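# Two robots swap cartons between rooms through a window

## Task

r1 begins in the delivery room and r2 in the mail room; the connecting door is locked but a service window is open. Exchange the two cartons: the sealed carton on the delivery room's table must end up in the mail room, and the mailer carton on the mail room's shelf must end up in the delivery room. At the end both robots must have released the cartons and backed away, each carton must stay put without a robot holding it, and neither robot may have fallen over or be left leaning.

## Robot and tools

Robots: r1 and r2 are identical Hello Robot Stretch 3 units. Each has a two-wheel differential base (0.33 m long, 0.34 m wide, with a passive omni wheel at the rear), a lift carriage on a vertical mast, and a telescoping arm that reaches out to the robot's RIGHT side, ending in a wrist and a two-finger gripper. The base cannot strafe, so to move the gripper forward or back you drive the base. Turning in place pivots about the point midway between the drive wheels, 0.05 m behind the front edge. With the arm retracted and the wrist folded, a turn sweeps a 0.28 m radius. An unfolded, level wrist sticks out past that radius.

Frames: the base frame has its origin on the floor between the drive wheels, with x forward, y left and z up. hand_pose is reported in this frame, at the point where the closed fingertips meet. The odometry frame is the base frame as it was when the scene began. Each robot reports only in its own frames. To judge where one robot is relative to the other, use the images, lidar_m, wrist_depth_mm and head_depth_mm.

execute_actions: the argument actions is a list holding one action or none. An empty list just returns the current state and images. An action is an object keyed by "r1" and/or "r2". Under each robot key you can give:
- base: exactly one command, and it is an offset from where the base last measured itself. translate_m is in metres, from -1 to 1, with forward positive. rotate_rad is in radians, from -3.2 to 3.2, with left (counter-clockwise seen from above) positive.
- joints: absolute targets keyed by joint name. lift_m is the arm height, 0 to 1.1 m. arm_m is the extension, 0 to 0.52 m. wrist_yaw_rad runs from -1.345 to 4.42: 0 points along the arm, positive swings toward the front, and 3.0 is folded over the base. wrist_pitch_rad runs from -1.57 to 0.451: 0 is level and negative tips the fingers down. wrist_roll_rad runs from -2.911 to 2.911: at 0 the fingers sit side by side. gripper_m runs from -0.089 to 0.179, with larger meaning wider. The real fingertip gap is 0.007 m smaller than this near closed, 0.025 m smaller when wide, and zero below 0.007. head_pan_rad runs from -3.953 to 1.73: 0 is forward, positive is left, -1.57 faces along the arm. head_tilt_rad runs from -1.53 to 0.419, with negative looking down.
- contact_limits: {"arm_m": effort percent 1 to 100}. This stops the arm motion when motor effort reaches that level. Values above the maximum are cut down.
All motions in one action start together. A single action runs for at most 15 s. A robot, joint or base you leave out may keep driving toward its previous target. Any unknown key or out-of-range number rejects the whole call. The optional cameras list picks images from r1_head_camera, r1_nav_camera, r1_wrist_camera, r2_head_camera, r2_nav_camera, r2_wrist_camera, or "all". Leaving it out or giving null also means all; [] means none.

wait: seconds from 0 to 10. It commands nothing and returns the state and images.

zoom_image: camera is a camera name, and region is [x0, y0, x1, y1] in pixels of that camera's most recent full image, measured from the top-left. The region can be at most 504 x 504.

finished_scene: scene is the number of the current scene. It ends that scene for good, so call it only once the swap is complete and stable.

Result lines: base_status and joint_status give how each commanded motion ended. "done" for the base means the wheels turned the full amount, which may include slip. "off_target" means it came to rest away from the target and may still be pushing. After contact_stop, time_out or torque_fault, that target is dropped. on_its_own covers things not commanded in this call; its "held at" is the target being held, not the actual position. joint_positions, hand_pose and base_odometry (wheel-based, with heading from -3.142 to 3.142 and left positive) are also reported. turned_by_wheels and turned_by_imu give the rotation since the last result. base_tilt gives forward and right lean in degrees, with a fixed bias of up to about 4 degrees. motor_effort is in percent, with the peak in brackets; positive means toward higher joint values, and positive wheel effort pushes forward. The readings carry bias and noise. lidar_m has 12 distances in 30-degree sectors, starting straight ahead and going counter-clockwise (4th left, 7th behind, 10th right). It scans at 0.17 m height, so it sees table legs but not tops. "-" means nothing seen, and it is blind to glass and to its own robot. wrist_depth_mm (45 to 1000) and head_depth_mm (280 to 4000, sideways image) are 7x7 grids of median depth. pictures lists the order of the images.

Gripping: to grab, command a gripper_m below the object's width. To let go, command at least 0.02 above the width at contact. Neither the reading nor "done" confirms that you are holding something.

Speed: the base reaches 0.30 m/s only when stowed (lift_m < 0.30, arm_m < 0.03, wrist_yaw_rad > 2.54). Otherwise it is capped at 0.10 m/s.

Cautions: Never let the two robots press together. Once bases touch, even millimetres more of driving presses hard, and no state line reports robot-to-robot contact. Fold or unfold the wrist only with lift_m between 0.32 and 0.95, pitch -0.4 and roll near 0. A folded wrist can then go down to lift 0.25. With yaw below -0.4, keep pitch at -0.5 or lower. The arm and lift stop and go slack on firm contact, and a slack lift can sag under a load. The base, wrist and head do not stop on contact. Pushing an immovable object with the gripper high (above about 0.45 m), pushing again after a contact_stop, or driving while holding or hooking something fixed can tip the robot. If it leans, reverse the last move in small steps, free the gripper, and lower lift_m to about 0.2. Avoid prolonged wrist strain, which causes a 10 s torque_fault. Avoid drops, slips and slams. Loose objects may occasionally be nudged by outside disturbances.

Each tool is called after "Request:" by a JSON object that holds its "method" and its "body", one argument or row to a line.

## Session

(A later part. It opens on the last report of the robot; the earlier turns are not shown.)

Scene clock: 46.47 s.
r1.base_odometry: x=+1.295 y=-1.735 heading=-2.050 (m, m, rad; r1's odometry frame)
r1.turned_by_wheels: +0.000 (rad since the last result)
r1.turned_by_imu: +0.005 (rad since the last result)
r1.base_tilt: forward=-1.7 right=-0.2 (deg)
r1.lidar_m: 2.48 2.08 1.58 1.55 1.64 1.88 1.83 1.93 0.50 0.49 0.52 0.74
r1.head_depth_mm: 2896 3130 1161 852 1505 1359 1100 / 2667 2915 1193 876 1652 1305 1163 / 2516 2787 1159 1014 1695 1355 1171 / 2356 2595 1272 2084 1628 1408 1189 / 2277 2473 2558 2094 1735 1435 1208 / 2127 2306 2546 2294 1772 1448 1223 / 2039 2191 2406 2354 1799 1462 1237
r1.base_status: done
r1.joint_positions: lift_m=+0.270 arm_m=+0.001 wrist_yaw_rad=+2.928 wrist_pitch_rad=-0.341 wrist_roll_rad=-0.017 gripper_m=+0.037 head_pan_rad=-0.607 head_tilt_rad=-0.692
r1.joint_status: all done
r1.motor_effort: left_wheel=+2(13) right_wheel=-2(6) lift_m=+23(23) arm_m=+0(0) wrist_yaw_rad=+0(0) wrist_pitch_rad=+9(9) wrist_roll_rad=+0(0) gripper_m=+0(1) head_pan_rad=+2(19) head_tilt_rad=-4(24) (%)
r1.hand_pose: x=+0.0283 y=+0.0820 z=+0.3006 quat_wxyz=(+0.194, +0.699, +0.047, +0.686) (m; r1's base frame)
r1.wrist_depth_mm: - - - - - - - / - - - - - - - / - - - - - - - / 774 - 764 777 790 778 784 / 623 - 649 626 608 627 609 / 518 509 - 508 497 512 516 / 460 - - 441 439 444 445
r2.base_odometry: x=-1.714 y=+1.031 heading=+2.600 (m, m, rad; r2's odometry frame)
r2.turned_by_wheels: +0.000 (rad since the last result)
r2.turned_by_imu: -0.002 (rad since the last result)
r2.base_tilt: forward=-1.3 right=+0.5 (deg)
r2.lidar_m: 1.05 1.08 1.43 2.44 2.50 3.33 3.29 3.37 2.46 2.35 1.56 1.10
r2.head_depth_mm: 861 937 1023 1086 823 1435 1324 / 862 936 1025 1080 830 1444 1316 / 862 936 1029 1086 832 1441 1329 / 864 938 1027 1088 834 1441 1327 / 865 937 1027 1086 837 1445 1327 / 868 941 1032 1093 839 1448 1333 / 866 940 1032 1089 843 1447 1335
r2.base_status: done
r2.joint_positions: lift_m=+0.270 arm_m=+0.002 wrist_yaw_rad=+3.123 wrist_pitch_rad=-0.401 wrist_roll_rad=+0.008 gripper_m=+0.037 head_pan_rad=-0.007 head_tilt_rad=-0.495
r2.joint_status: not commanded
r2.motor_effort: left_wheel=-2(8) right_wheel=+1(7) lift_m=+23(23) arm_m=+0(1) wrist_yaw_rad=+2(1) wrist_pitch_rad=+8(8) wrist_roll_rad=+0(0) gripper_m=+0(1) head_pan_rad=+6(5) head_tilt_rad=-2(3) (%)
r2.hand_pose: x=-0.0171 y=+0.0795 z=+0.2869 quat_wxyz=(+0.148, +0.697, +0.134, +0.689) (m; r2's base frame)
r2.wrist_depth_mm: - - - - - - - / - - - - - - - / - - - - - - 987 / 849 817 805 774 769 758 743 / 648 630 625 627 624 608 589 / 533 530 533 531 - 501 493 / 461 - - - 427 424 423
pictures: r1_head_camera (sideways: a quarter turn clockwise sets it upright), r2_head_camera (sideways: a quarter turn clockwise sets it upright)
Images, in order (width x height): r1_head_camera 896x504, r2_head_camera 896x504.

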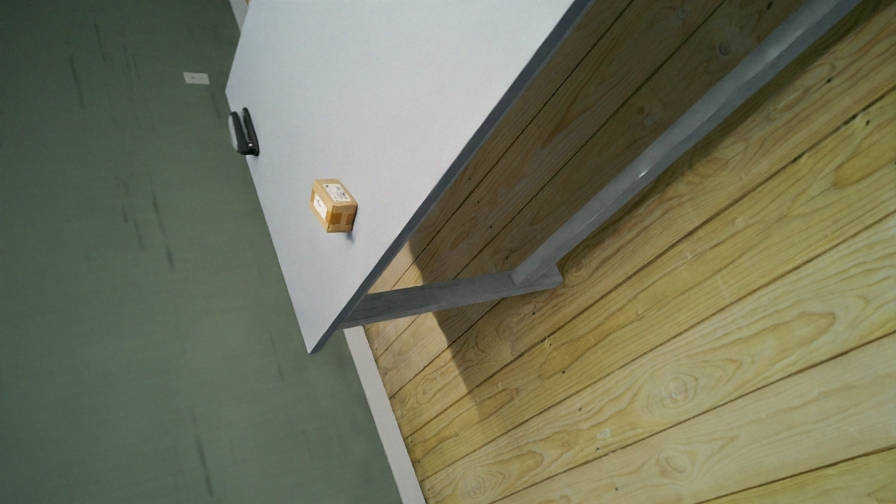

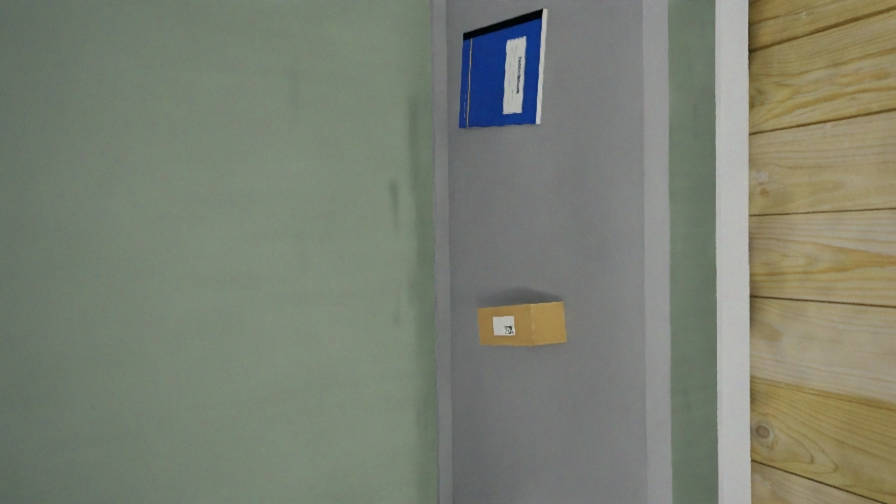

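Request:
{"method": "execute_actions", "body": {
  "actions": [
    {"r1":{"base":{"rotate_rad":-0.05}},"r2":{"base":{"translate_m":0.12}}}
  ],
  "cameras": []
}}

Request:
{"method": "execute_actions", "body": {
  "actions": [
    {"r1":{"base":{"translate_m":0.74}},"r2":{"base":{"rotate_rad":1.59}}}
  ],
  "cameras": []
}}

Request:
{"method": "execute_actions", "body": {
  "actions": [
    {"r1":{"joints":{"lift_m":0.9,"wrist_pitch_rad":-0.4,"head_pan_rad":-1.57,"head_tilt_rad":-0.8}},"r2":{"base":{"translate_m":0.1},"joints":{"lift_m":0.9,"head_pan_rad":-1.57,"head_tilt_rad":-0.8}}}
  ],
  "cameras": []
}}

Request:
{"method": "execute_actions", "body": {
  "actions": [
    {"r1":{"joints":{"wrist_yaw_rad":0,"gripper_m":0.15}},"r2":{"joints":{"wrist_yaw_rad":0,"gripper_m":0.15}}}
  ],
  "cameras": ["r1_head_camera","r2_head_camera","r1_wrist_camera","r2_wrist_camera"]
}}

Scene clock: 59.33 s.
r1.base_odometry: x=+1.295 y=-1.735 heading=-2.100 (m, m, rad; r1's odometry frame)
r1.turned_by_wheels: -0.050 (rad since the last result)
r1.turned_by_imu: -0.050 (rad since the last result)
r1.base_tilt: forward=-1.7 right=-0.3 (deg)
r1.lidar_m: 2.48 2.17 1.61 1.55 1.61 1.90 1.83 1.91 0.50 0.49 0.51 0.70
r1.head_depth_mm: 3062 3424 1169 852 744 1354 1087 / 2808 3087 1199 873 1599 1332 1160 / 2616 2837 1223 966 1683 1333 1171 / 2458 2664 1267 2027 1631 1412 1190 / 2314 2535 1379 2071 1697 1423 1207 / 2182 2361 2578 2296 1749 1453 1219 / 2069 2216 2420 2314 1808 1459 1231
r1.base_status: done
r1.joint_positions: lift_m=+0.270 arm_m=+0.001 wrist_yaw_rad=+2.928 wrist_pitch_rad=-0.341 wrist_roll_rad=-0.017 gripper_m=+0.037 head_pan_rad=-0.607 head_tilt_rad=-0.692
r1.joint_status: not commanded
r1.motor_effort: left_wheel=+3(12) right_wheel=-3(10) lift_m=+23(23) arm_m=+0(0) wrist_yaw_rad=+0(0) wrist_pitch_rad=+9(9) wrist_roll_rad=+0(0) gripper_m=+0(0) head_pan_rad=+2(2) head_tilt_rad=-4(4) (%)
r1.hand_pose: x=+0.0283 y=+0.0820 z=+0.3006 quat_wxyz=(+0.194, +0.699, +0.047, +0.686) (m; r1's base frame)
r1.wrist_depth_mm: - - - - - - - / - - - - - - - / - - - - - - - / 787 - 759 787 772 777 757 / 624 - 657 606 614 614 620 / 516 510 - 514 499 518 518 / 461 - - 450 440 438 441
r2.base_odometry: x=-1.816 y=+1.093 heading=+2.600 (m, m, rad; r2's odometry frame)
r2.turned_by_wheels: +0.000 (rad since the last result)
r2.turned_by_imu: +0.000 (rad since the last result)
r2.base_tilt: forward=-1.3 right=+0.5 (deg)
r2.lidar_m: 0.93 0.96 1.27 2.44 2.51 3.32 3.40 3.49 2.46 2.35 1.38 0.98
r2.head_depth_mm: 758 823 901 979 813 655 1318 / 758 823 899 980 815 654 1319 / 758 825 903 982 832 659 1320 / 758 826 903 985 833 659 1323 / 760 825 901 989 785 663 1326 / 762 827 904 990 839 663 1338 / 762 829 909 992 842 667 1339
r2.base_status: done
r2.joint_positions: lift_m=+0.270 arm_m=+0.002 wrist_yaw_rad=+3.123 wrist_pitch_rad=-0.401 wrist_roll_rad=+0.008 gripper_m=+0.037 head_pan_rad=-0.007 head_tilt_rad=-0.495
r2.joint_status: not commanded
r2.motor_effort: left_wheel=-1(7) right_wheel=+1(9) lift_m=+23(23) arm_m=+0(0) wrist_yaw_rad=+0(0) wrist_pitch_rad=+8(8) wrist_roll_rad=+0(0) gripper_m=+0(0) head_pan_rad=+5(5) head_tilt_rad=-2(2) (%)
r2.hand_pose: x=-0.0171 y=+0.0795 z=+0.2869 quat_wxyz=(+0.148, +0.697, +0.134, +0.689) (m; r2's base frame)
r2.wrist_depth_mm: - - - - - - - / - - - - - - - / - - - - - - - / 831 832 808 794 786 768 734 / 659 643 635 625 639 599 602 / 524 531 545 529 - 508 495 / 453 - - - 431 426 422
pictures: none
No camera images: the call's "cameras" was empty. Leave "cameras" out to get every camera's image.

Scene clock: 63.67 s.
r1.base_odometry: x=+0.922 y=-2.374 heading=-2.100 (m, m, rad; r1's odometry frame)
r1.turned_by_wheels: +0.000 (rad since the last result)
r1.turned_by_imu: +0.003 (rad since the last result)
r1.base_tilt: forward=-1.8 right=-0.3 (deg)
r1.lidar_m: 1.74 1.82 1.59 1.54 1.60 2.22 2.57 0.69 0.51 0.50 0.52 0.70
r1.head_depth_mm: 2106 2367 2605 855 778 1358 1090 / 1966 2196 2444 873 968 1149 1160 / 1832 2009 2245 2161 1690 1384 1180 / 1710 1881 2107 2169 1708 1395 1187 / 1607 1760 1938 2099 1750 1433 1205 / 1518 1664 1813 1991 1765 1448 1217 / 1444 1565 1691 1866 1817 1461 1228
r1.base_status: done
r1.joint_positions: lift_m=+0.270 arm_m=+0.001 wrist_yaw_rad=+2.928 wrist_pitch_rad=-0.341 wrist_roll_rad=-0.017 gripper_m=+0.037 head_pan_rad=-0.607 head_tilt_rad=-0.692
r1.joint_status: not commanded
r1.motor_effort: left_wheel=+2(12) right_wheel=-2(7) lift_m=+23(23) arm_m=+0(0) wrist_yaw_rad=+0(0) wrist_pitch_rad=+9(9) wrist_roll_rad=+0(0) gripper_m=+0(0) head_pan_rad=+2(2) head_tilt_rad=-5(4) (%)
r1.hand_pose: x=+0.0283 y=+0.0820 z=+0.3006 quat_wxyz=(+0.194, +0.699, +0.047, +0.686) (m; r1's base frame)
r1.wrist_depth_mm: - - - - - - - / - - - - - - - / - - - - - - - / 789 - 784 778 756 772 775 / 623 - 644 619 609 619 614 / 511 496 - 524 497 511 521 / 462 - - 446 446 440 440
r2.base_odometry: x=-1.816 y=+1.093 heading=-2.094 (m, m, rad; r2's odometry frame)
r2.turned_by_wheels: +1.590 (rad since the last result)
r2.turned_by_imu: +1.565 (rad since the last result)
r2.base_tilt: forward=-1.3 right=+0.4 (deg)
r2.lidar_m: 2.43 2.52 3.39 3.41 3.40 2.45 2.34 1.35 0.97 0.93 0.96 1.29
r2.head_depth_mm: 2057 2257 2432 2620 2001 1583 1321 / 2061 2233 2435 2585 1994 1597 1321 / 2069 2258 2477 2594 2018 1595 1324 / 2084 2239 2470 2644 2012 1597 1326 / 2086 2254 2478 2624 2035 1612 1333 / 2113 2268 2503 2658 2036 1614 1333 / 2093 2292 2489 2686 2044 1623 1335
r2.base_status: done
r2.joint_positions: lift_m=+0.270 arm_m=+0.002 wrist_yaw_rad=+3.123 wrist_pitch_rad=-0.401 wrist_roll_rad=+0.008 gripper_m=+0.037 head_pan_rad=-0.007 head_tilt_rad=-0.495
r2.joint_status: not commanded
r2.motor_effort: left_wheel=-2(10) right_wheel=+2(7) lift_m=+23(23) arm_m=-1(0) wrist_yaw_rad=+1(0) wrist_pitch_rad=+8(8) wrist_roll_rad=+0(0) gripper_m=+0(0) head_pan_rad=+5(5) head_tilt_rad=-2(2) (%)
r2.hand_pose: x=-0.0171 y=+0.0795 z=+0.2869 quat_wxyz=(+0.148, +0.697, +0.134, +0.689) (m; r2's base frame)
r2.wrist_depth_mm: - - - - - - - / - - - - - - - / - - - - - - - / 815 822 809 787 776 769 765 / 655 652 641 618 638 593 595 / 529 525 526 525 - 501 489 / 457 - - - 431 424 422
pictures: none
No camera images: the call's "cameras" was empty. Leave "cameras" out to get every camera's image.

Scene clock: 70.23 s.
r1.base_odometry: x=+0.922 y=-2.374 heading=-2.100 (m, m, rad; r1's odometry frame)
r1.turned_by_wheels: +0.000 (rad since the last result)
r1.turned_by_imu: -0.001 (rad since the last result)
r1.base_tilt: forward=-1.8 right=-0.2 (deg)
r1.lidar_m: 1.74 1.82 1.60 1.54 1.61 2.23 2.57 0.70 0.51 0.50 0.52 0.70
r1.head_depth_mm: 2674 2922 964 753 665 - 1086 / 2671 2940 986 765 679 - - / 2662 2991 1012 780 689 - 1115 / 2704 3064 1034 795 679 - 1130 / 2691 3030 1061 784 715 1377 1153 / 2677 3041 1087 806 728 1371 1147 / 2723 3108 1081 842 741 1349 1165
r1.base_status: not commanded
r1.joint_positions: lift_m=+0.900 arm_m=+0.001 wrist_yaw_rad=+2.928 wrist_pitch_rad=-0.415 wrist_roll_rad=-0.017 gripper_m=+0.037 head_pan_rad=-1.563 head_tilt_rad=-0.790
r1.joint_status: all done
r1.motor_effort: left_wheel=+3(3) right_wheel=-3(2) lift_m=+42(43) arm_m=+0(0) wrist_yaw_rad=+0(0) wrist_pitch_rad=+8(8) wrist_roll_rad=+0(0) gripper_m=+0(0) head_pan_rad=-2(31) head_tilt_rad=-5(16) (%)
r1.hand_pose: x=+0.0265 y=+0.0735 z=+0.9129 quat_wxyz=(+0.219, +0.697, +0.073, +0.679) (m; r1's base frame)
r1.wrist_depth_mm: - - - - - - - / - - - - - - - / - - - - - - - / - - - - - - - / - - - - - - - / - - - - - - - / - - - - - - -
r2.base_odometry: x=-1.866 y=+1.007 heading=-2.094 (m, m, rad; r2's odometry frame)
r2.turned_by_wheels: +0.000 (rad since the last result)
r2.turned_by_imu: +0.000 (rad since the last result)
r2.base_tilt: forward=-1.3 right=+0.5 (deg)
r2.lidar_m: 2.34 2.41 3.23 3.41 3.52 2.55 2.45 1.35 0.97 0.93 0.96 1.29
r2.head_depth_mm: 788 896 893 725 - - 1142 / 788 897 898 727 1451 - - / 793 898 905 732 1466 - - / 794 904 884 735 1477 - 1154 / 797 906 915 741 1480 - 1158 / 799 912 923 744 1495 1322 1165 / 804 917 929 750 1499 1331 1169
r2.base_status: done
r2.joint_positions: lift_m=+0.900 arm_m=+0.002 wrist_yaw_rad=+3.123 wrist_pitch_rad=-0.401 wrist_roll_rad=+0.008 gripper_m=+0.037 head_pan_rad=-1.563 head_tilt_rad=-0.791
r2.joint_status: all done
r2.motor_effort: left_wheel=-1(11) right_wheel=+2(7) lift_m=+38(41) arm_m=-1(1) wrist_yaw_rad=+0(0) wrist_pitch_rad=+8(8) wrist_roll_rad=+0(0) gripper_m=+0(0) head_pan_rad=-4(61) head_tilt_rad=-4(22) (%)
r2.hand_pose: x=-0.0171 y=+0.0794 z=+0.9162 quat_wxyz=(+0.148, +0.697, +0.134, +0.689) (m; r2's base frame)
r2.wrist_depth_mm: - - - - - - - / - - - - - - - / - - - - - - - / - - - - - - - / - - - - - - - / - - - - - - - / - - - - - - -
pictures: none
No camera images: the call's "cameras" was empty. Leave "cameras" out to get every camera's image.

Scene clock: 72.80 s.
r1.base_odometry: x=+0.922 y=-2.374 heading=-2.100 (m, m, rad; r1's odometry frame)
r1.turned_by_wheels: +0.000 (rad since the last result)
r1.turned_by_imu: +0.000 (rad since the last result)
r1.base_tilt: forward=-1.7 right=-0.3 (deg)
r1.lidar_m: 1.74 1.82 1.59 1.55 1.60 2.22 2.57 0.70 0.51 0.50 0.52 0.70
r1.head_depth_mm: 2697 2926 965 753 - - - / 2671 2966 990 771 - - - / 2670 2939 1013 781 - 1185 1134 / 2682 3012 1039 793 1459 1328 1146 / 2689 3068 1061 784 719 1337 1158 / 2703 3085 1093 803 725 1371 1149 / 2732 3043 1082 841 738 1349 1165
r1.base_status: not commanded
r1.joint_positions: lift_m=+0.900 arm_m=+0.001 wrist_yaw_rad=+0.002 wrist_pitch_rad=-0.415 wrist_roll_rad=-0.017 gripper_m=+0.150 head_pan_rad=-1.563 head_tilt_rad=-0.790
r1.joint_status: all done
r1.motor_effort: left_wheel=+3(2) right_wheel=-3(3) lift_m=+42(42) arm_m=+0(0) wrist_yaw_rad=-2(2) wrist_pitch_rad=+8(8) wrist_roll_rad=+0(0) gripper_m=-1(79) head_pan_rad=-2(2) head_tilt_rad=-5(5) (%)
r1.hand_pose: x=-0.0211 y=-0.3708 z=+0.9129 quat_wxyz=(+0.698, +0.148, -0.685, -0.144) (m; r1's base frame)
r1.wrist_depth_mm: - - - - - - - / - 778 803 794 821 798 805 / 578 585 580 584 576 575 577 / 461 406 464 462 454 459 452 / 379 395 378 378 377 394 376 / 342 337 334 334 334 337 332 / - - - - - - -
r2.base_odometry: x=-1.866 y=+1.007 heading=-2.094 (m, m, rad; r2's odometry frame)
r2.turned_by_wheels: +0.000 (rad since the last result)
r2.turned_by_imu: +0.000 (rad since the last result)
r2.base_tilt: forward=-1.4 right=+0.5 (deg)
r2.lidar_m: 2.34 2.41 3.24 3.41 3.54 2.55 2.44 1.35 0.97 0.93 0.96 1.29
r2.head_depth_mm: 787 894 891 744 - - - / 792 900 896 748 1477 - - / 791 900 905 754 - - 1116 / 795 905 882 739 1472 1316 1159 / 795 909 917 740 1476 1323 1156 / 799 912 924 746 1494 1324 1164 / 805 917 929 750 1504 1328 1173
r2.base_status: not commanded
r2.joint_positions: lift_m=+0.900 arm_m=+0.002 wrist_yaw_rad=+0.002 wrist_pitch_rad=-0.401 wrist_roll_rad=+0.008 gripper_m=+0.150 head_pan_rad=-1.563 head_tilt_rad=-0.791
r2.joint_status: all done
r2.motor_effort: left_wheel=-1(2) right_wheel=+3(2) lift_m=+38(38) arm_m=+0(1) wrist_yaw_rad=+0(3) wrist_pitch_rad=+8(8) wrist_roll_rad=+0(0) gripper_m=+0(83) head_pan_rad=-5(4) head_tilt_rad=-4(4) (%)
r2.hand_pose: x=-0.0212 y=-0.3736 z=+0.9162 quat_wxyz=(+0.691, +0.141, -0.695, -0.141) (m; r2's base frame)
r2.wrist_depth_mm: 639 633 619 613 624 601 614 / 691 700 684 666 669 659 652 / 765 733 702 712 703 686 698 / 802 552 534 482 521 497 496 / 432 441 427 418 411 416 399 / 356 365 345 341 339 336 327 / - - - - - - -
pictures: r1_head_camera (sideways: a quarter turn clockwise sets it upright), r1_wrist_camera, r2_head_camera (sideways: a quarter turn clockwise sets it upright), r2_wrist_camera
Images, in order (width x height): r1_head_camera 896x504, r1_wrist_camera 644x364, r2_head_camera 896x504, r2_wrist_camera 644x364.

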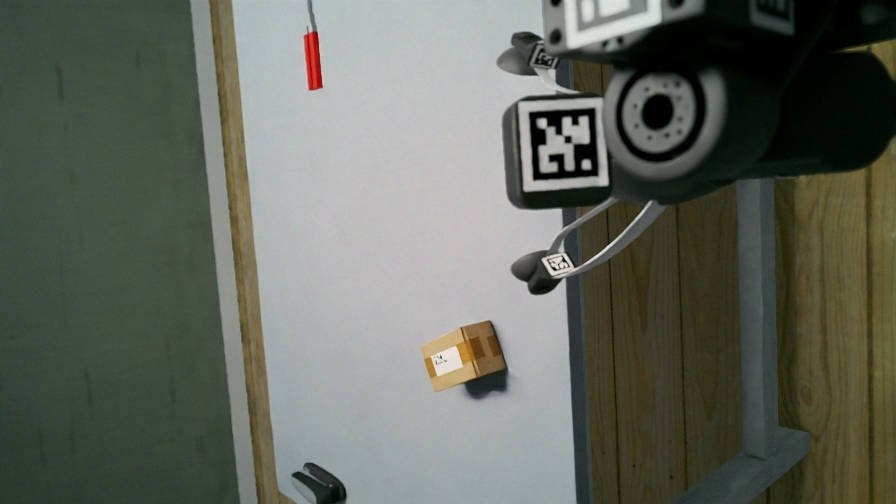

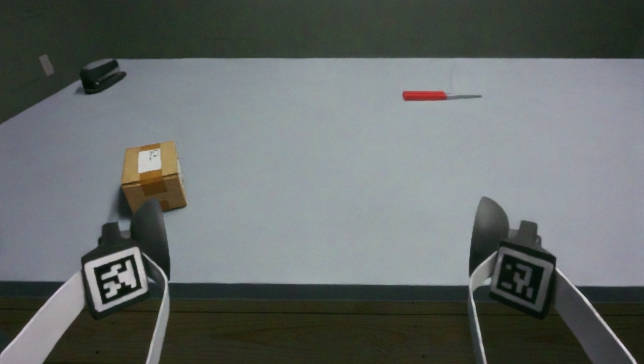

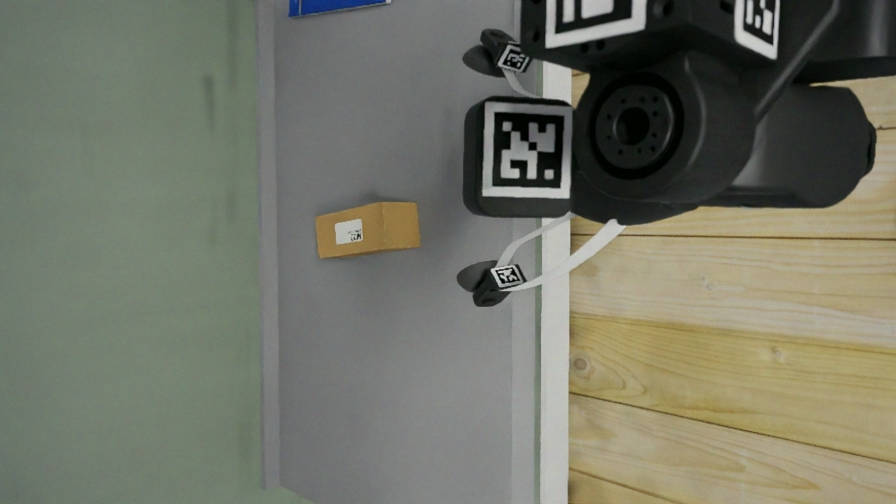

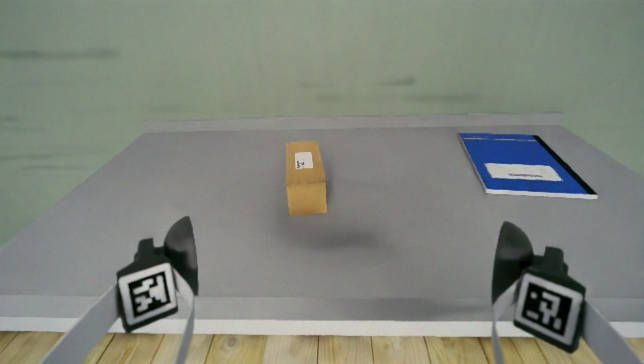

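Request:
{"method": "execute_actions", "body": {
  "actions": [
    {"r1":{"base":{"translate_m":0.13},"joints":{"wrist_yaw_rad":0.3,"arm_m":0.15,"lift_m":0.85}},"r2":{"base":{"translate_m":0.015},"joints":{"wrist_yaw_rad":0.12,"arm_m":0.2,"lift_m":0.85}}}
  ],
  "cameras": ["r1_head_camera","r2_head_camera","r1_wrist_camera","r2_wrist_camera"]
}}

Scene clock: 83.40 s.
r1.base_odometry: x=+0.856 y=-2.487 heading=-2.099 (m, m, rad; r1's odometry frame)
r1.turned_by_wheels: +0.000 (rad since the last result)
r1.turned_by_imu: +0.000 (rad since the last result)
r1.base_tilt: forward=-1.7 right=-0.3 (deg)
r1.lidar_m: 1.61 1.68 1.59 1.54 1.60 2.22 2.70 0.70 0.52 0.50 0.52 1.67
r1.head_depth_mm: 2701 2925 965 - 1430 1281 1109 / 2710 2964 988 - - 1293 1119 / 2692 2987 1012 - 1450 1316 1129 / 2688 3035 1042 752 1453 1324 1142 / 2697 3072 1061 831 713 1341 1160 / 2724 3085 1057 826 725 1322 1160 / 2728 3061 2713 840 738 1315 1186
r1.base_status: done
r1.joint_positions: lift_m=+0.850 arm_m=+0.150 wrist_yaw_rad=+0.299 wrist_pitch_rad=-0.416 wrist_roll_rad=-0.017 gripper_m=+0.150 head_pan_rad=-1.563 head_tilt_rad=-0.790
r1.joint_status: all done
r1.motor_effort: left_wheel=+2(9) right_wheel=-2(4) lift_m=+23(35) arm_m=+2(4) wrist_yaw_rad=+1(2) wrist_pitch_rad=+8(8) wrist_roll_rad=+0(0) gripper_m=+1(0) head_pan_rad=-2(2) head_tilt_rad=-5(5) (%)
r1.hand_pose: x=+0.0447 y=-0.5094 z=+0.8634 quat_wxyz=(+0.712, +0.248, -0.656, -0.039) (m; r1's base frame)
r1.wrist_depth_mm: - - - - - - - / - - 660 655 641 654 650 / - 474 473 474 469 471 468 / 378 379 369 302 372 370 370 / 310 324 306 249 304 315 305 / 270 254 263 254 264 255 262 / 243 228 230 229 227 227 228
r2.base_odometry: x=-1.874 y=+0.994 heading=-2.094 (m, m, rad; r2's odometry frame)
r2.turned_by_wheels: +0.000 (rad since the last result)
r2.turned_by_imu: +0.000 (rad since the last result)
r2.base_tilt: forward=-1.4 right=+0.6 (deg)
r2.lidar_m: 2.32 2.40 3.22 3.41 3.53 2.56 2.46 1.35 0.97 0.93 0.96 1.29
r2.head_depth_mm: 785 893 953 - 1443 1290 1146 / 788 898 962 - 1446 1293 1150 / 791 903 967 - 1473 1306 1151 / 793 906 939 719 1483 1317 1158 / 798 911 917 740 1482 1315 1161 / 800 911 923 745 1497 1329 1167 / 802 915 929 749 1494 1327 1168
r2.base_status: done
r2.joint_positions: lift_m=+0.850 arm_m=+0.200 wrist_yaw_rad=+0.120 wrist_pitch_rad=-0.401 wrist_roll_rad=+0.008 gripper_m=+0.150 head_pan_rad=-1.563 head_tilt_rad=-0.791
r2.joint_status: all done
r2.motor_effort: left_wheel=-1(4) right_wheel=+1(5) lift_m=+23(34) arm_m=+4(2) wrist_yaw_rad=+0(1) wrist_pitch_rad=+8(8) wrist_roll_rad=-1(0) gripper_m=+0(0) head_pan_rad=-4(6) head_tilt_rad=-4(4) (%)
r2.hand_pose: x=+0.0055 y=-0.5695 z=+0.8667 quat_wxyz=(+0.698, +0.182, -0.686, -0.100) (m; r2's base frame)
r2.wrist_depth_mm: 492 475 460 441 425 406 394 / 542 526 498 479 455 443 420 / 611 557 537 505 492 473 454 / 654 443 433 410 421 412 390 / 354 357 341 269 332 336 323 / 291 298 285 240 275 275 268 / 254 237 240 238 236 229 226
pictures: r1_head_camera (sideways: a quarter turn clockwise sets it upright), r1_wrist_camera, r2_head_camera (sideways: a quarter turn clockwise sets it upright), r2_wrist_camera
Images, in order (width x height): r1_head_camera 896x504, r1_wrist_camera 644x364, r2_head_camera 896x504, r2_wrist_camera 644x364.

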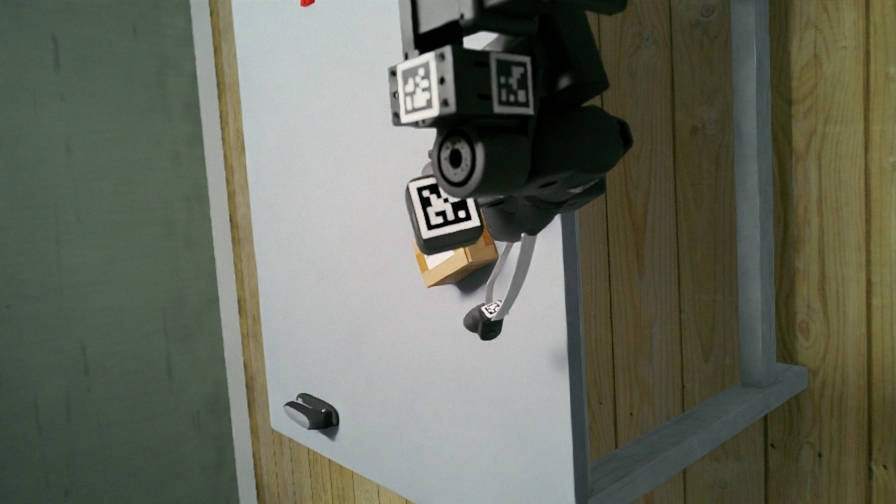

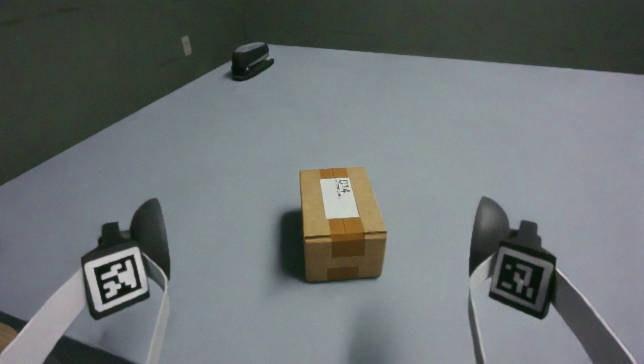

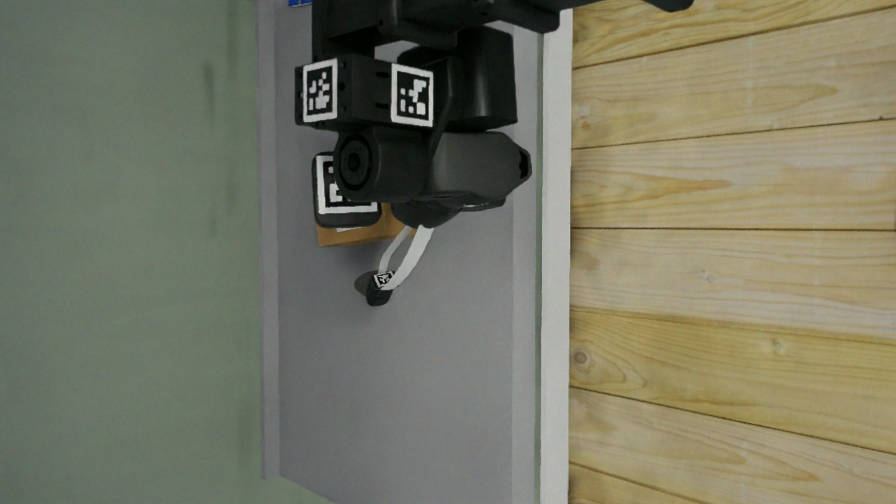

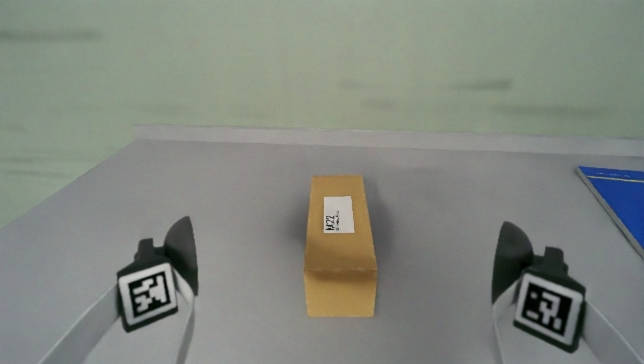

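Request:
{"method": "execute_actions", "body": {
  "actions": [
    {"r1":{"joints":{"arm_m":0.2,"lift_m":0.80}},"r2":{"base":{"translate_m":0.012},"joints":{"arm_m":0.25,"lift_m":0.80}}}
  ],
  "cameras": ["r1_wrist_camera","r2_wrist_camera"]
}}

Scene clock: 90.97 s.
r1.base_odometry: x=+0.856 y=-2.487 heading=-2.099 (m, m, rad; r1's odometry frame)
r1.turned_by_wheels: +0.000 (rad since the last result)
r1.turned_by_imu: +0.000 (rad since the last result)
r1.base_tilt: forward=-1.8 right=-0.3 (deg)
r1.lidar_m: 1.61 1.69 1.60 1.54 1.61 2.22 2.70 0.70 0.51 0.50 0.52 1.67
r1.head_depth_mm: 2665 2949 962 810 1463 1269 1109 / 2662 2973 985 - 1459 1289 1122 / 2679 2981 1011 841 1464 1307 1137 / 2663 2988 1035 752 737 1323 1146 / 2687 3070 1065 824 713 1345 1161 / 2722 3042 1054 827 726 1324 1155 / 2714 3083 2685 841 741 1317 1187
r1.base_status: not commanded
r1.joint_positions: lift_m=+0.800 arm_m=+0.200 wrist_yaw_rad=+0.299 wrist_pitch_rad=-0.416 wrist_roll_rad=-0.017 gripper_m=+0.150 head_pan_rad=-1.563 head_tilt_rad=-0.790
r1.joint_status: all done
r1.motor_effort: left_wheel=+2(2) right_wheel=-2(2) lift_m=+23(23) arm_m=+2(2) wrist_yaw_rad=+1(1) wrist_pitch_rad=+8(8) wrist_roll_rad=+0(0) gripper_m=+0(1) head_pan_rad=-2(3) head_tilt_rad=-5(6) (%)
r1.hand_pose: x=+0.0447 y=-0.5594 z=+0.8134 quat_wxyz=(+0.712, +0.248, -0.656, -0.039) (m; r1's base frame)
r1.wrist_depth_mm: - - - - - - - / - 543 503 496 499 500 498 / 369 366 368 363 367 365 367 / 287 289 289 204 289 287 286 / 239 248 238 174 237 246 235 / 210 196 203 191 202 196 202 / 171 178 176 175 177 176 174
r2.base_odometry: x=-1.880 y=+0.983 heading=-2.094 (m, m, rad; r2's odometry frame)
r2.turned_by_wheels: +0.000 (rad since the last result)
r2.turned_by_imu: +0.000 (rad since the last result)
r2.base_tilt: forward=-1.3 right=+0.4 (deg)
r2.lidar_m: 2.31 2.38 3.21 3.41 3.53 2.59 2.48 1.35 0.97 0.93 0.96 1.29
r2.head_depth_mm: 788 894 923 - 1439 1285 1147 / 785 901 961 - 1451 1303 1152 / 790 902 938 - 1461 1310 1148 / 795 906 926 719 1473 1313 1156 / 794 909 916 740 1486 1327 1160 / 798 913 926 744 1495 1323 1166 / 801 914 929 750 1496 1331 1171
r2.base_status: done
r2.joint_positions: lift_m=+0.800 arm_m=+0.250 wrist_yaw_rad=+0.120 wrist_pitch_rad=-0.401 wrist_roll_rad=+0.008 gripper_m=+0.150 head_pan_rad=-1.563 head_tilt_rad=-0.791
r2.joint_status: all done
r2.motor_effort: left_wheel=-1(5) right_wheel=+2(6) lift_m=+23(23) arm_m=+3(4) wrist_yaw_rad=-1(1) wrist_pitch_rad=+8(8) wrist_roll_rad=+0(0) gripper_m=+0(0) head_pan_rad=-4(5) head_tilt_rad=-4(5) (%)
r2.hand_pose: x=+0.0055 y=-0.6195 z=+0.8167 quat_wxyz=(+0.698, +0.182, -0.686, -0.100) (m; r2's base frame)
r2.wrist_depth_mm: 444 425 411 391 377 366 351 / 492 462 446 427 409 394 380 / 539 474 461 445 424 407 395 / 346 346 337 245 321 320 315 / 274 276 264 189 246 257 250 / 223 231 219 162 200 211 208 / 196 184 186 178 178 175 175
pictures: r1_wrist_camera, r2_wrist_camera
Images, in order (width x height): r1_wrist_camera 644x364, r2_wrist_camera 644x364.

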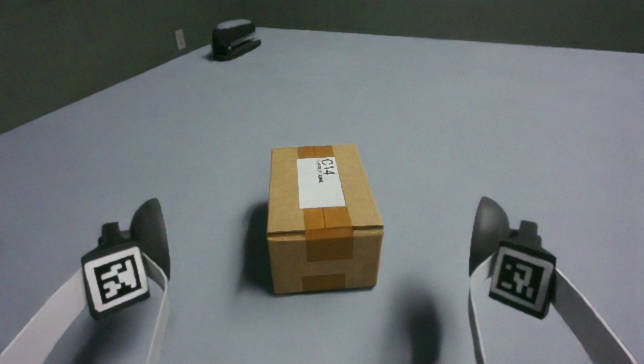

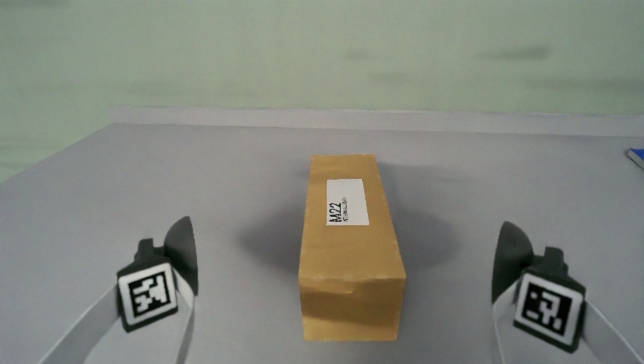

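Request:
{"method": "execute_actions", "body": {
  "actions": [
    {"r1":{"base":{"translate_m":0.01},"joints":{"arm_m":0.24,"lift_m":0.772}},"r2":{"base":{"translate_m":0.004},"joints":{"arm_m":0.295,"lift_m":0.768}}}
  ],
  "cameras": ["r1_wrist_camera","r2_wrist_camera"]
}}

Request:
{"method": "execute_actions", "body": {
  "actions": [
    {"r1":{"joints":{"gripper_m":0.02}},"r2":{"joints":{"gripper_m":0.015}}}
  ],
  "cameras": []
}}

Request:
{"method": "execute_actions", "body": {
  "actions": [
    {"r1":{"joints":{"lift_m":0.88}},"r2":{"joints":{"lift_m":0.88}}}
  ],
  "cameras": ["r1_wrist_camera","r2_wrist_camera"]
}}

Scene clock: 99.90 s.
r1.base_odometry: x=+0.851 y=-2.495 heading=-2.099 (m, m, rad; r1's odometry frame)
r1.turned_by_wheels: +0.000 (rad since the last result)
r1.turned_by_imu: +0.000 (rad since the last result)
r1.base_tilt: forward=-1.8 right=-0.3 (deg)
r1.lidar_m: 1.60 1.67 1.59 1.54 1.61 2.22 2.71 0.70 0.52 0.50 0.52 1.66
r1.head_depth_mm: 2694 2939 963 797 - 1267 1110 / 2693 2969 986 - 1462 1295 1120 / 2677 3034 1012 839 1468 1310 1138 / 2690 3026 1036 799 721 1326 1144 / 2710 3041 1058 814 714 1340 1159 / 2687 3056 1077 827 728 1108 1164 / 2686 3102 2708 843 738 1311 1186
r1.base_status: done
r1.joint_positions: lift_m=+0.772 arm_m=+0.240 wrist_yaw_rad=+0.299 wrist_pitch_rad=-0.416 wrist_roll_rad=-0.017 gripper_m=+0.150 head_pan_rad=-1.563 head_tilt_rad=-0.790
r1.joint_status: all done
r1.motor_effort: left_wheel=+2(7) right_wheel=-2(6) lift_m=+23(22) arm_m=+2(2) wrist_yaw_rad=+1(0) wrist_pitch_rad=+8(8) wrist_roll_rad=+0(0) gripper_m=+0(1) head_pan_rad=-2(2) head_tilt_rad=-5(5) (%)
r1.hand_pose: x=+0.0447 y=-0.5994 z=+0.7854 quat_wxyz=(+0.712, +0.248, -0.656, -0.039) (m; r1's base frame)
r1.wrist_depth_mm: - - 568 671 - - - / - 423 421 418 412 417 414 / 307 308 309 309 304 303 304 / 243 241 232 155 240 240 238 / 199 206 186 129 192 204 199 / 174 165 160 128 164 163 168 / 144 147 144 142 146 146 147
r2.base_odometry: x=-1.882 y=+0.980 heading=-2.094 (m, m, rad; r2's odometry frame)
r2.turned_by_wheels: +0.000 (rad since the last result)
r2.turned_by_imu: +0.000 (rad since the last result)
r2.base_tilt: forward=-1.3 right=+0.5 (deg)
r2.lidar_m: 2.30 2.38 3.19 3.42 3.53 2.59 2.48 1.35 0.97 0.93 0.96 1.29
r2.head_depth_mm: 786 895 921 - - 1299 1146 / 787 896 961 - 1458 1303 1151 / 789 897 937 - 1458 1309 1154 / 792 904 910 726 1469 1314 1155 / 795 908 916 739 1481 1327 1166 / 799 913 923 745 1493 1326 1165 / 803 915 929 750 1505 1333 1169
r2.base_status: done
r2.joint_positions: lift_m=+0.768 arm_m=+0.295 wrist_yaw_rad=+0.120 wrist_pitch_rad=-0.401 wrist_roll_rad=+0.008 gripper_m=+0.150 head_pan_rad=-1.563 head_tilt_rad=-0.791
r2.joint_status: all done
r2.motor_effort: left_wheel=-1(3) right_wheel=+2(5) lift_m=+23(24) arm_m=+3(4) wrist_yaw_rad=+2(1) wrist_pitch_rad=+8(8) wrist_roll_rad=+0(0) gripper_m=+0(0) head_pan_rad=-5(4) head_tilt_rad=-4(5) (%)
r2.hand_pose: x=+0.0055 y=-0.6645 z=+0.7847 quat_wxyz=(+0.698, +0.182, -0.686, -0.100) (m; r2's base frame)
r2.wrist_depth_mm: 402 377 366 352 337 322 311 / 435 416 401 382 362 348 335 / 411 385 374 365 358 345 336 / 285 280 276 171 251 259 254 / 221 222 216 134 192 211 203 / 182 186 178 111 114 172 169 / - 149 151 104 106 143 143
pictures: r1_wrist_camera, r2_wrist_camera
Images, in order (width x height): r1_wrist_camera 644x364, r2_wrist_camera 644x364.

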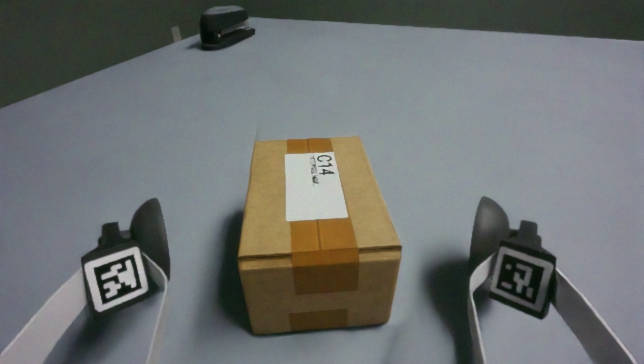

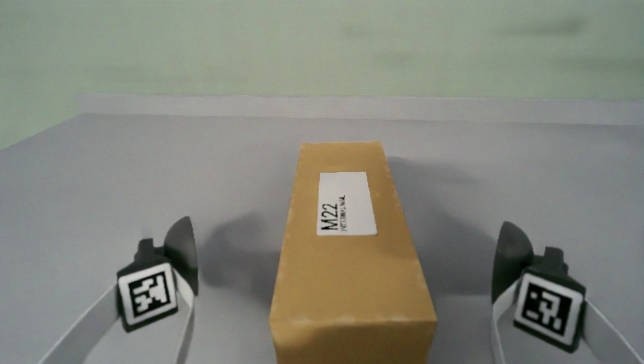

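Scene clock: 101.73 s.
r1.base_odometry: x=+0.851 y=-2.495 heading=-2.099 (m, m, rad; r1's odometry frame)
r1.turned_by_wheels: +0.000 (rad since the last result)
r1.turned_by_imu: +0.000 (rad since the last result)
r1.base_tilt: forward=-1.7 right=-0.3 (deg)
r1.lidar_m: 1.61 1.67 1.59 1.54 1.60 2.22 2.71 0.70 0.52 0.50 0.52 1.66
r1.head_depth_mm: 2678 2948 964 801 - 1282 1109 / 2703 2958 992 - 1462 1297 1121 / 2709 2963 1009 836 1474 1311 1132 / 2700 3037 1037 763 721 1329 1145 / 2690 3007 1059 808 713 1337 1158 / 2718 3067 1076 828 729 1106 1159 / 2738 3084 2717 843 740 1323 1180
r1.base_status: not commanded
r1.joint_positions: lift_m=+0.772 arm_m=+0.240 wrist_yaw_rad=+0.299 wrist_pitch_rad=-0.416 wrist_roll_rad=-0.017 gripper_m=+0.021 head_pan_rad=-1.563 head_tilt_rad=-0.790
r1.joint_status: all done
r1.motor_effort: left_wheel=+2(2) right_wheel=-2(1) lift_m=+23(23) arm_m=+2(2) wrist_yaw_rad=+1(1) wrist_pitch_rad=+8(8) wrist_roll_rad=+0(0) gripper_m=-21(90) head_pan_rad=-2(2) head_tilt_rad=-5(6) (%)
r1.hand_pose: x=+0.0447 y=-0.5994 z=+0.7854 quat_wxyz=(+0.712, +0.248, -0.656, -0.039) (m; r1's base frame)
r1.wrist_depth_mm: - - 569 675 - - - / - 423 415 418 414 411 411 / 310 307 310 305 307 306 301 / 242 241 230 155 241 239 239 / 200 200 132 128 133 198 200 / 170 170 139 135 159 168 168 / 147 148 147 147 146 146 146
r2.base_odometry: x=-1.882 y=+0.980 heading=-2.094 (m, m, rad; r2's odometry frame)
r2.turned_by_wheels: +0.000 (rad since the last result)
r2.turned_by_imu: +0.000 (rad since the last result)
r2.base_tilt: forward=-1.3 right=+0.3 (deg)
r2.lidar_m: 2.31 2.38 3.19 3.41 3.54 2.59 2.48 1.35 0.97 0.93 0.96 1.29
r2.head_depth_mm: 786 894 919 - - 1296 1142 / 789 897 961 - 1451 1298 1147 / 790 901 936 - 1465 1314 1152 / 793 905 909 734 1476 1311 1157 / 796 906 913 741 1479 1313 1159 / 798 912 920 746 1488 1330 1167 / 803 915 928 748 1510 1328 1168
r2.base_status: not commanded
r2.joint_positions: lift_m=+0.768 arm_m=+0.295 wrist_yaw_rad=+0.120 wrist_pitch_rad=-0.401 wrist_roll_rad=+0.008 gripper_m=+0.016 head_pan_rad=-1.563 head_tilt_rad=-0.791
r2.joint_status: all done
r2.motor_effort: left_wheel=-2(1) right_wheel=+2(2) lift_m=+23(23) arm_m=+3(3) wrist_yaw_rad=+1(1) wrist_pitch_rad=+8(8) wrist_roll_rad=+0(0) gripper_m=-24(100) head_pan_rad=-4(4) head_tilt_rad=-5(5) (%)
r2.hand_pose: x=+0.0055 y=-0.6645 z=+0.7847 quat_wxyz=(+0.698, +0.182, -0.686, -0.100) (m; r2's base frame)
r2.wrist_depth_mm: 396 378 362 349 338 324 312 / 436 412 395 380 364 353 338 / 409 390 377 365 355 346 338 / 283 279 274 169 249 257 253 / 222 219 224 134 145 207 204 / 183 181 - 110 109 171 169 / 154 154 147 105 108 145 145
pictures: none
No camera images: the call's "cameras" was empty. Leave "cameras" out to get every camera's image.

Scene clock: 103.60 s.
r1.base_odometry: x=+0.851 y=-2.495 heading=-2.099 (m, m, rad; r1's odometry frame)
r1.turned_by_wheels: +0.000 (rad since the last result)
r1.turned_by_imu: +0.000 (rad since the last result)
r1.base_tilt: forward=-1.8 right=-0.3 (deg)
r1.lidar_m: 1.61 1.67 1.59 1.54 1.61 2.22 2.71 0.70 0.52 0.50 0.52 1.66
r1.head_depth_mm: 2710 2964 - 714 1399 1281 1106 / 2659 2956 - 716 1413 1295 1120 / 2674 3006 1103 - 736 1306 1128 / 2694 3031 1075 752 706 1316 1147 / 2711 3043 1064 805 711 1347 1157 / 2733 3055 1072 828 724 1114 1159 / 2715 3063 2721 842 738 1321 1182
r1.base_status: not commanded
r1.joint_positions: lift_m=+0.880 arm_m=+0.240 wrist_yaw_rad=+0.299 wrist_pitch_rad=-0.426 wrist_roll_rad=-0.017 gripper_m=+0.021 head_pan_rad=-1.563 head_tilt_rad=-0.790
r1.joint_status: all done
r1.motor_effort: left_wheel=+2(2) right_wheel=-2(2) lift_m=+42(44) arm_m=+2(2) wrist_yaw_rad=+1(1) wrist_pitch_rad=+13(13) wrist_roll_rad=+0(0) gripper_m=-20(20) head_pan_rad=-2(2) head_tilt_rad=-5(5) (%)
r1.hand_pose: x=+0.0444 y=-0.5983 z=+0.8906 quat_wxyz=(+0.712, +0.251, -0.655, -0.043) (m; r1's base frame)
r1.wrist_depth_mm: - - - - - - - / - - 699 726 720 - - / - - 536 521 520 520 520 / - 410 395 156 417 407 412 / 345 343 132 128 133 342 345 / 293 295 136 135 276 294 294 / 256 255 256 250 254 254 255
r2.base_odometry: x=-1.882 y=+0.980 heading=-2.094 (m, m, rad; r2's odometry frame)
r2.turned_by_wheels: +0.000 (rad since the last result)
r2.turned_by_imu: +0.000 (rad since the last result)
r2.base_tilt: forward=-1.3 right=+0.5 (deg)
r2.lidar_m: 2.31 2.39 3.20 3.41 3.53 2.59 2.47 1.35 0.97 0.93 0.96 1.29
r2.head_depth_mm: 785 856 - 707 1443 1301 1143 / 789 863 - 729 1454 1307 1149 / 791 884 - 729 1456 1312 1153 / 794 902 878 737 1472 1319 1155 / 796 907 914 742 1480 1318 1160 / 799 913 922 745 1491 1329 1165 / 802 913 928 747 1499 1337 1167
r2.base_status: not commanded
r2.joint_positions: lift_m=+0.880 arm_m=+0.295 wrist_yaw_rad=+0.120 wrist_pitch_rad=-0.407 wrist_roll_rad=+0.008 gripper_m=+0.025 head_pan_rad=-1.563 head_tilt_rad=-0.791
r2.joint_status: all done
r2.on_its_own: gripper_m is held at +0.024, not at your +0.015, by its stall guard, which is still easing
r2.motor_effort: left_wheel=+0(1) right_wheel=+1(1) lift_m=+38(39) arm_m=+3(3) wrist_yaw_rad=+1(2) wrist_pitch_rad=+11(11) wrist_roll_rad=+0(0) gripper_m=-20(24) head_pan_rad=-4(4) head_tilt_rad=-5(4) (%)
r2.hand_pose: x=+0.0054 y=-0.6638 z=+0.8947 quat_wxyz=(+0.697, +0.184, -0.685, -0.102) (m; r2's base frame)
r2.wrist_depth_mm: 398 382 365 354 338 323 315 / 439 416 399 383 365 349 337 / 485 464 437 421 399 387 366 / 559 491 464 452 432 409 396 / 405 394 404 381 378 365 364 / 322 322 - 125 140 306 300 / 276 276 263 103 102 253 256
pictures: r1_wrist_camera, r2_wrist_camera
Images, in order (width x height): r1_wrist_camera 644x364, r2_wrist_camera 644x364.

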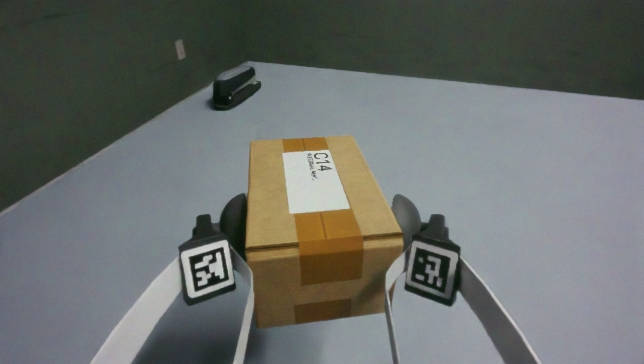

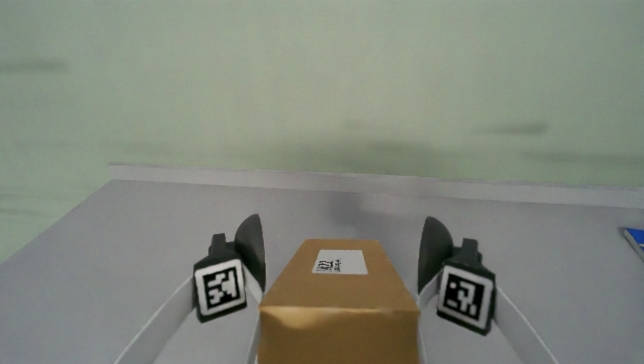

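r2's box pivoted; set down and regrasp.

Request:
{"method": "execute_actions", "body": {
  "actions": [
    {"r1":{"joints":{"arm_m":0,"wrist_yaw_rad":3.0}},"r2":{"joints":{"lift_m":0.775,"gripper_m":0.022}}}
  ],
  "cameras": ["r2_wrist_camera"]
}}

Request:
{"method": "execute_actions", "body": {
  "actions": [
    {"r1":{"joints":{"lift_m":0.29}},"r2":{"joints":{"gripper_m":0.12}}}
  ],
  "cameras": ["r2_wrist_camera","r1_wrist_camera"]
}}

Scene clock: 113.03 s.
r1.base_odometry: x=+0.851 y=-2.495 heading=-2.099 (m, m, rad; r1's odometry frame)
r1.turned_by_wheels: +0.000 (rad since the last result)
r1.turned_by_imu: +0.000 (rad since the last result)
r1.base_tilt: forward=-1.7 right=-0.3 (deg)
r1.lidar_m: 1.60 1.67 1.59 1.54 1.60 2.22 2.71 0.70 0.52 0.50 0.52 1.67
r1.head_depth_mm: 2693 2926 969 751 663 - 1083 / 2677 3003 982 766 1416 - - / 2720 2950 1012 783 736 - 1116 / 2705 3003 1036 795 704 - 1116 / 2722 3045 1058 810 713 1357 1151 / 2735 3076 1080 828 728 1109 1161 / 2711 3111 2708 842 738 1320 1183
r1.base_status: not commanded
r1.joint_positions: lift_m=+0.880 arm_m=+0.001 wrist_yaw_rad=+2.998 wrist_pitch_rad=-0.426 wrist_roll_rad=-0.017 gripper_m=+0.021 head_pan_rad=-1.563 head_tilt_rad=-0.790
r1.joint_status: all done
joint sent to its limit — the command would take r1.arm_m past its lower limit, so that joint was sent only as far as its limit.
r1.motor_effort: left_wheel=+2(2) right_wheel=-2(2) lift_m=+43(42) arm_m=-2(4) wrist_yaw_rad=+2(1) wrist_pitch_rad=+13(13) wrist_roll_rad=+0(0) gripper_m=-20(20) head_pan_rad=-2(2) head_tilt_rad=-5(5) (%)
r1.hand_pose: x=+0.0106 y=+0.0749 z=+0.8906 quat_wxyz=(+0.198, +0.694, +0.101, +0.685) (m; r1's base frame)
r1.wrist_depth_mm: - - - - - - - / - - - - - - - / - - - - - - - / - - - 156 - - - / - - 127 128 133 - - / - - 130 135 - - - / - - - - - - -
r2.base_odometry: x=-1.882 y=+0.980 heading=-2.094 (m, m, rad; r2's odometry frame)
r2.turned_by_wheels: +0.000 (rad since the last result)
r2.turned_by_imu: +0.000 (rad since the last result)
r2.base_tilt: forward=-1.3 right=+0.4 (deg)
r2.lidar_m: 2.30 2.38 3.22 3.42 3.53 2.59 2.48 1.35 0.97 0.93 0.96 1.29
r2.head_depth_mm: 785 896 922 - - 1294 1145 / 789 900 959 690 1447 1305 1150 / 790 902 941 678 1465 1310 1150 / 793 902 914 736 1473 1310 1155 / 794 909 917 739 1472 1323 1155 / 799 912 920 745 1496 1325 1161 / 800 914 926 748 1504 1328 1164
r2.base_status: not commanded
r2.joint_positions: lift_m=+0.775 arm_m=+0.295 wrist_yaw_rad=+0.120 wrist_pitch_rad=-0.404 wrist_roll_rad=+0.008 gripper_m=+0.026 head_pan_rad=-1.563 head_tilt_rad=-0.791
r2.joint_status: gripper_m off_target (ended at +0.026, target +0.022); the others done
r2.motor_effort: left_wheel=-1(1) right_wheel=+2(2) lift_m=+23(27) arm_m=+3(3) wrist_yaw_rad=+1(0) wrist_pitch_rad=+10(12) wrist_roll_rad=+0(0) gripper_m=-20(39) head_pan_rad=-4(4) head_tilt_rad=-4(4) (%)
r2.hand_pose: x=+0.0055 y=-0.6641 z=+0.7910 quat_wxyz=(+0.698, +0.183, -0.685, -0.101) (m; r2's base frame)
r2.wrist_depth_mm: 397 381 364 350 338 324 312 / 438 422 397 380 367 349 336 / 454 401 389 381 371 357 344 / 297 290 288 177 262 270 265 / 233 228 235 137 149 216 213 / 190 189 - 112 110 179 177 / 161 160 154 107 109 149 151
pictures: r2_wrist_camera
Images, in order (width x height): r2_wrist_camera 644x364.

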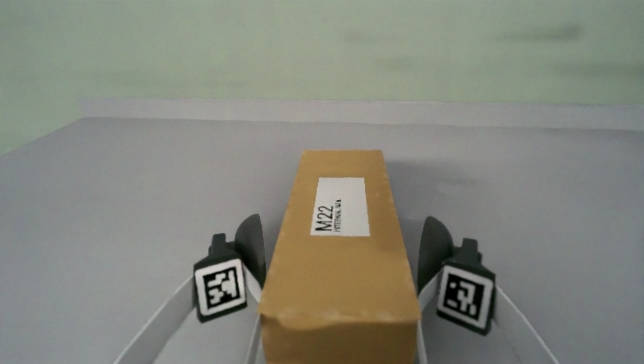

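Scene clock: 119.23 s.
r1.base_odometry: x=+0.851 y=-2.495 heading=-2.099 (m, m, rad; r1's odometry frame)
r1.turned_by_wheels: +0.000 (rad since the last result)
r1.turned_by_imu: +0.000 (rad since the last result)
r1.base_tilt: forward=-1.8 right=-0.3 (deg)
r1.lidar_m: 1.60 1.67 1.59 1.54 1.61 2.22 2.71 0.70 0.52 0.50 0.52 1.66
r1.head_depth_mm: 2644 2993 964 753 1397 1279 1109 / 2667 3003 986 766 1413 1294 1120 / 2703 3019 1009 779 735 1316 1130 / 2717 3019 1035 796 707 1316 1144 / 2706 3047 1061 812 714 1340 1159 / 2732 3047 1075 826 729 1104 1159 / 2738 3084 2719 842 738 1318 1185
r1.base_status: not commanded
r1.joint_positions: lift_m=+0.290 arm_m=+0.001 wrist_yaw_rad=+2.998 wrist_pitch_rad=-0.426 wrist_roll_rad=-0.017 gripper_m=+0.021 head_pan_rad=-1.563 head_tilt_rad=-0.790
r1.joint_status: all done
r1.motor_effort: left_wheel=+2(2) right_wheel=-2(2) lift_m=+23(36) arm_m=-2(2) wrist_yaw_rad=+2(2) wrist_pitch_rad=+13(13) wrist_roll_rad=+0(0) gripper_m=-20(20) head_pan_rad=-2(2) head_tilt_rad=-5(5) (%)
r1.hand_pose: x=+0.0106 y=+0.0748 z=+0.3013 quat_wxyz=(+0.198, +0.694, +0.102, +0.685) (m; r1's base frame)
r1.wrist_depth_mm: - - - - - - - / - - - - - - - / 888 - 887 875 879 891 881 / 698 700 426 156 690 689 688 / 588 587 127 128 133 571 572 / 490 510 130 135 468 486 488 / 449 - - 148 429 428 429
r2.base_odometry: x=-1.882 y=+0.980 heading=-2.094 (m, m, rad; r2's odometry frame)
r2.turned_by_wheels: +0.000 (rad since the last result)
r2.turned_by_imu: +0.000 (rad since the last result)
r2.base_tilt: forward=-1.3 right=+0.5 (deg)
r2.lidar_m: 2.31 2.38 3.20 3.40 3.53 2.59 2.48 1.35 0.97 0.93 0.96 1.29
r2.head_depth_mm: 784 893 920 - - 1293 1145 / 788 897 959 690 1457 1302 1148 / 789 903 933 678 1463 1305 1150 / 792 903 909 736 1478 1320 1156 / 795 910 914 741 1478 1311 1158 / 798 910 922 742 1489 1322 1166 / 802 917 927 749 1512 1328 1165
r2.base_status: not commanded
r2.joint_positions: lift_m=+0.775 arm_m=+0.295 wrist_yaw_rad=+0.120 wrist_pitch_rad=-0.404 wrist_roll_rad=+0.008 gripper_m=+0.120 head_pan_rad=-1.563 head_tilt_rad=-0.791
r2.joint_status: all done
r2.motor_effort: left_wheel=-1(1) right_wheel=+2(2) lift_m=+22(23) arm_m=+3(3) wrist_yaw_rad=+2(0) wrist_pitch_rad=+10(10) wrist_roll_rad=+0(0) gripper_m=+0(82) head_pan_rad=-4(4) head_tilt_rad=-5(4) (%)
r2.hand_pose: x=+0.0055 y=-0.6641 z=+0.7910 quat_wxyz=(+0.698, +0.183, -0.685, -0.101) (m; r2's base frame)
r2.wrist_depth_mm: 395 383 365 346 339 322 311 / 443 415 399 383 365 347 338 / 454 401 389 384 370 356 344 / 295 290 286 181 259 270 264 / 231 230 231 142 209 223 212 / 191 195 186 118 169 - 176 / 162 160 158 107 108 149 152
pictures: r1_wrist_camera, r2_wrist_camera
Images, in order (width x height): r1_wrist_camera 644x364, r2_wrist_camera 644x364.

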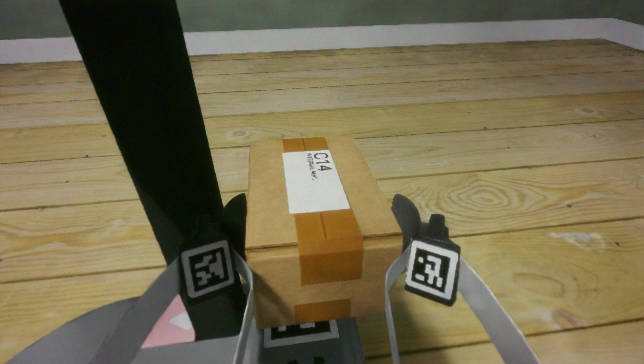

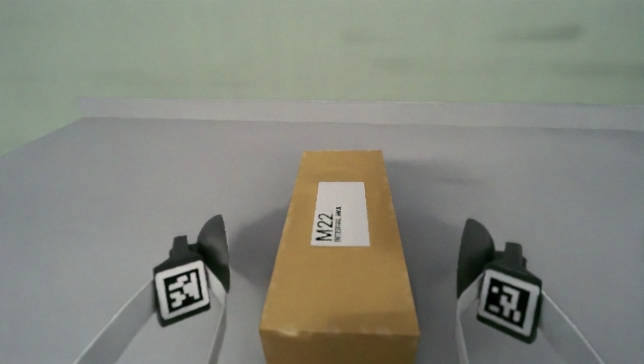

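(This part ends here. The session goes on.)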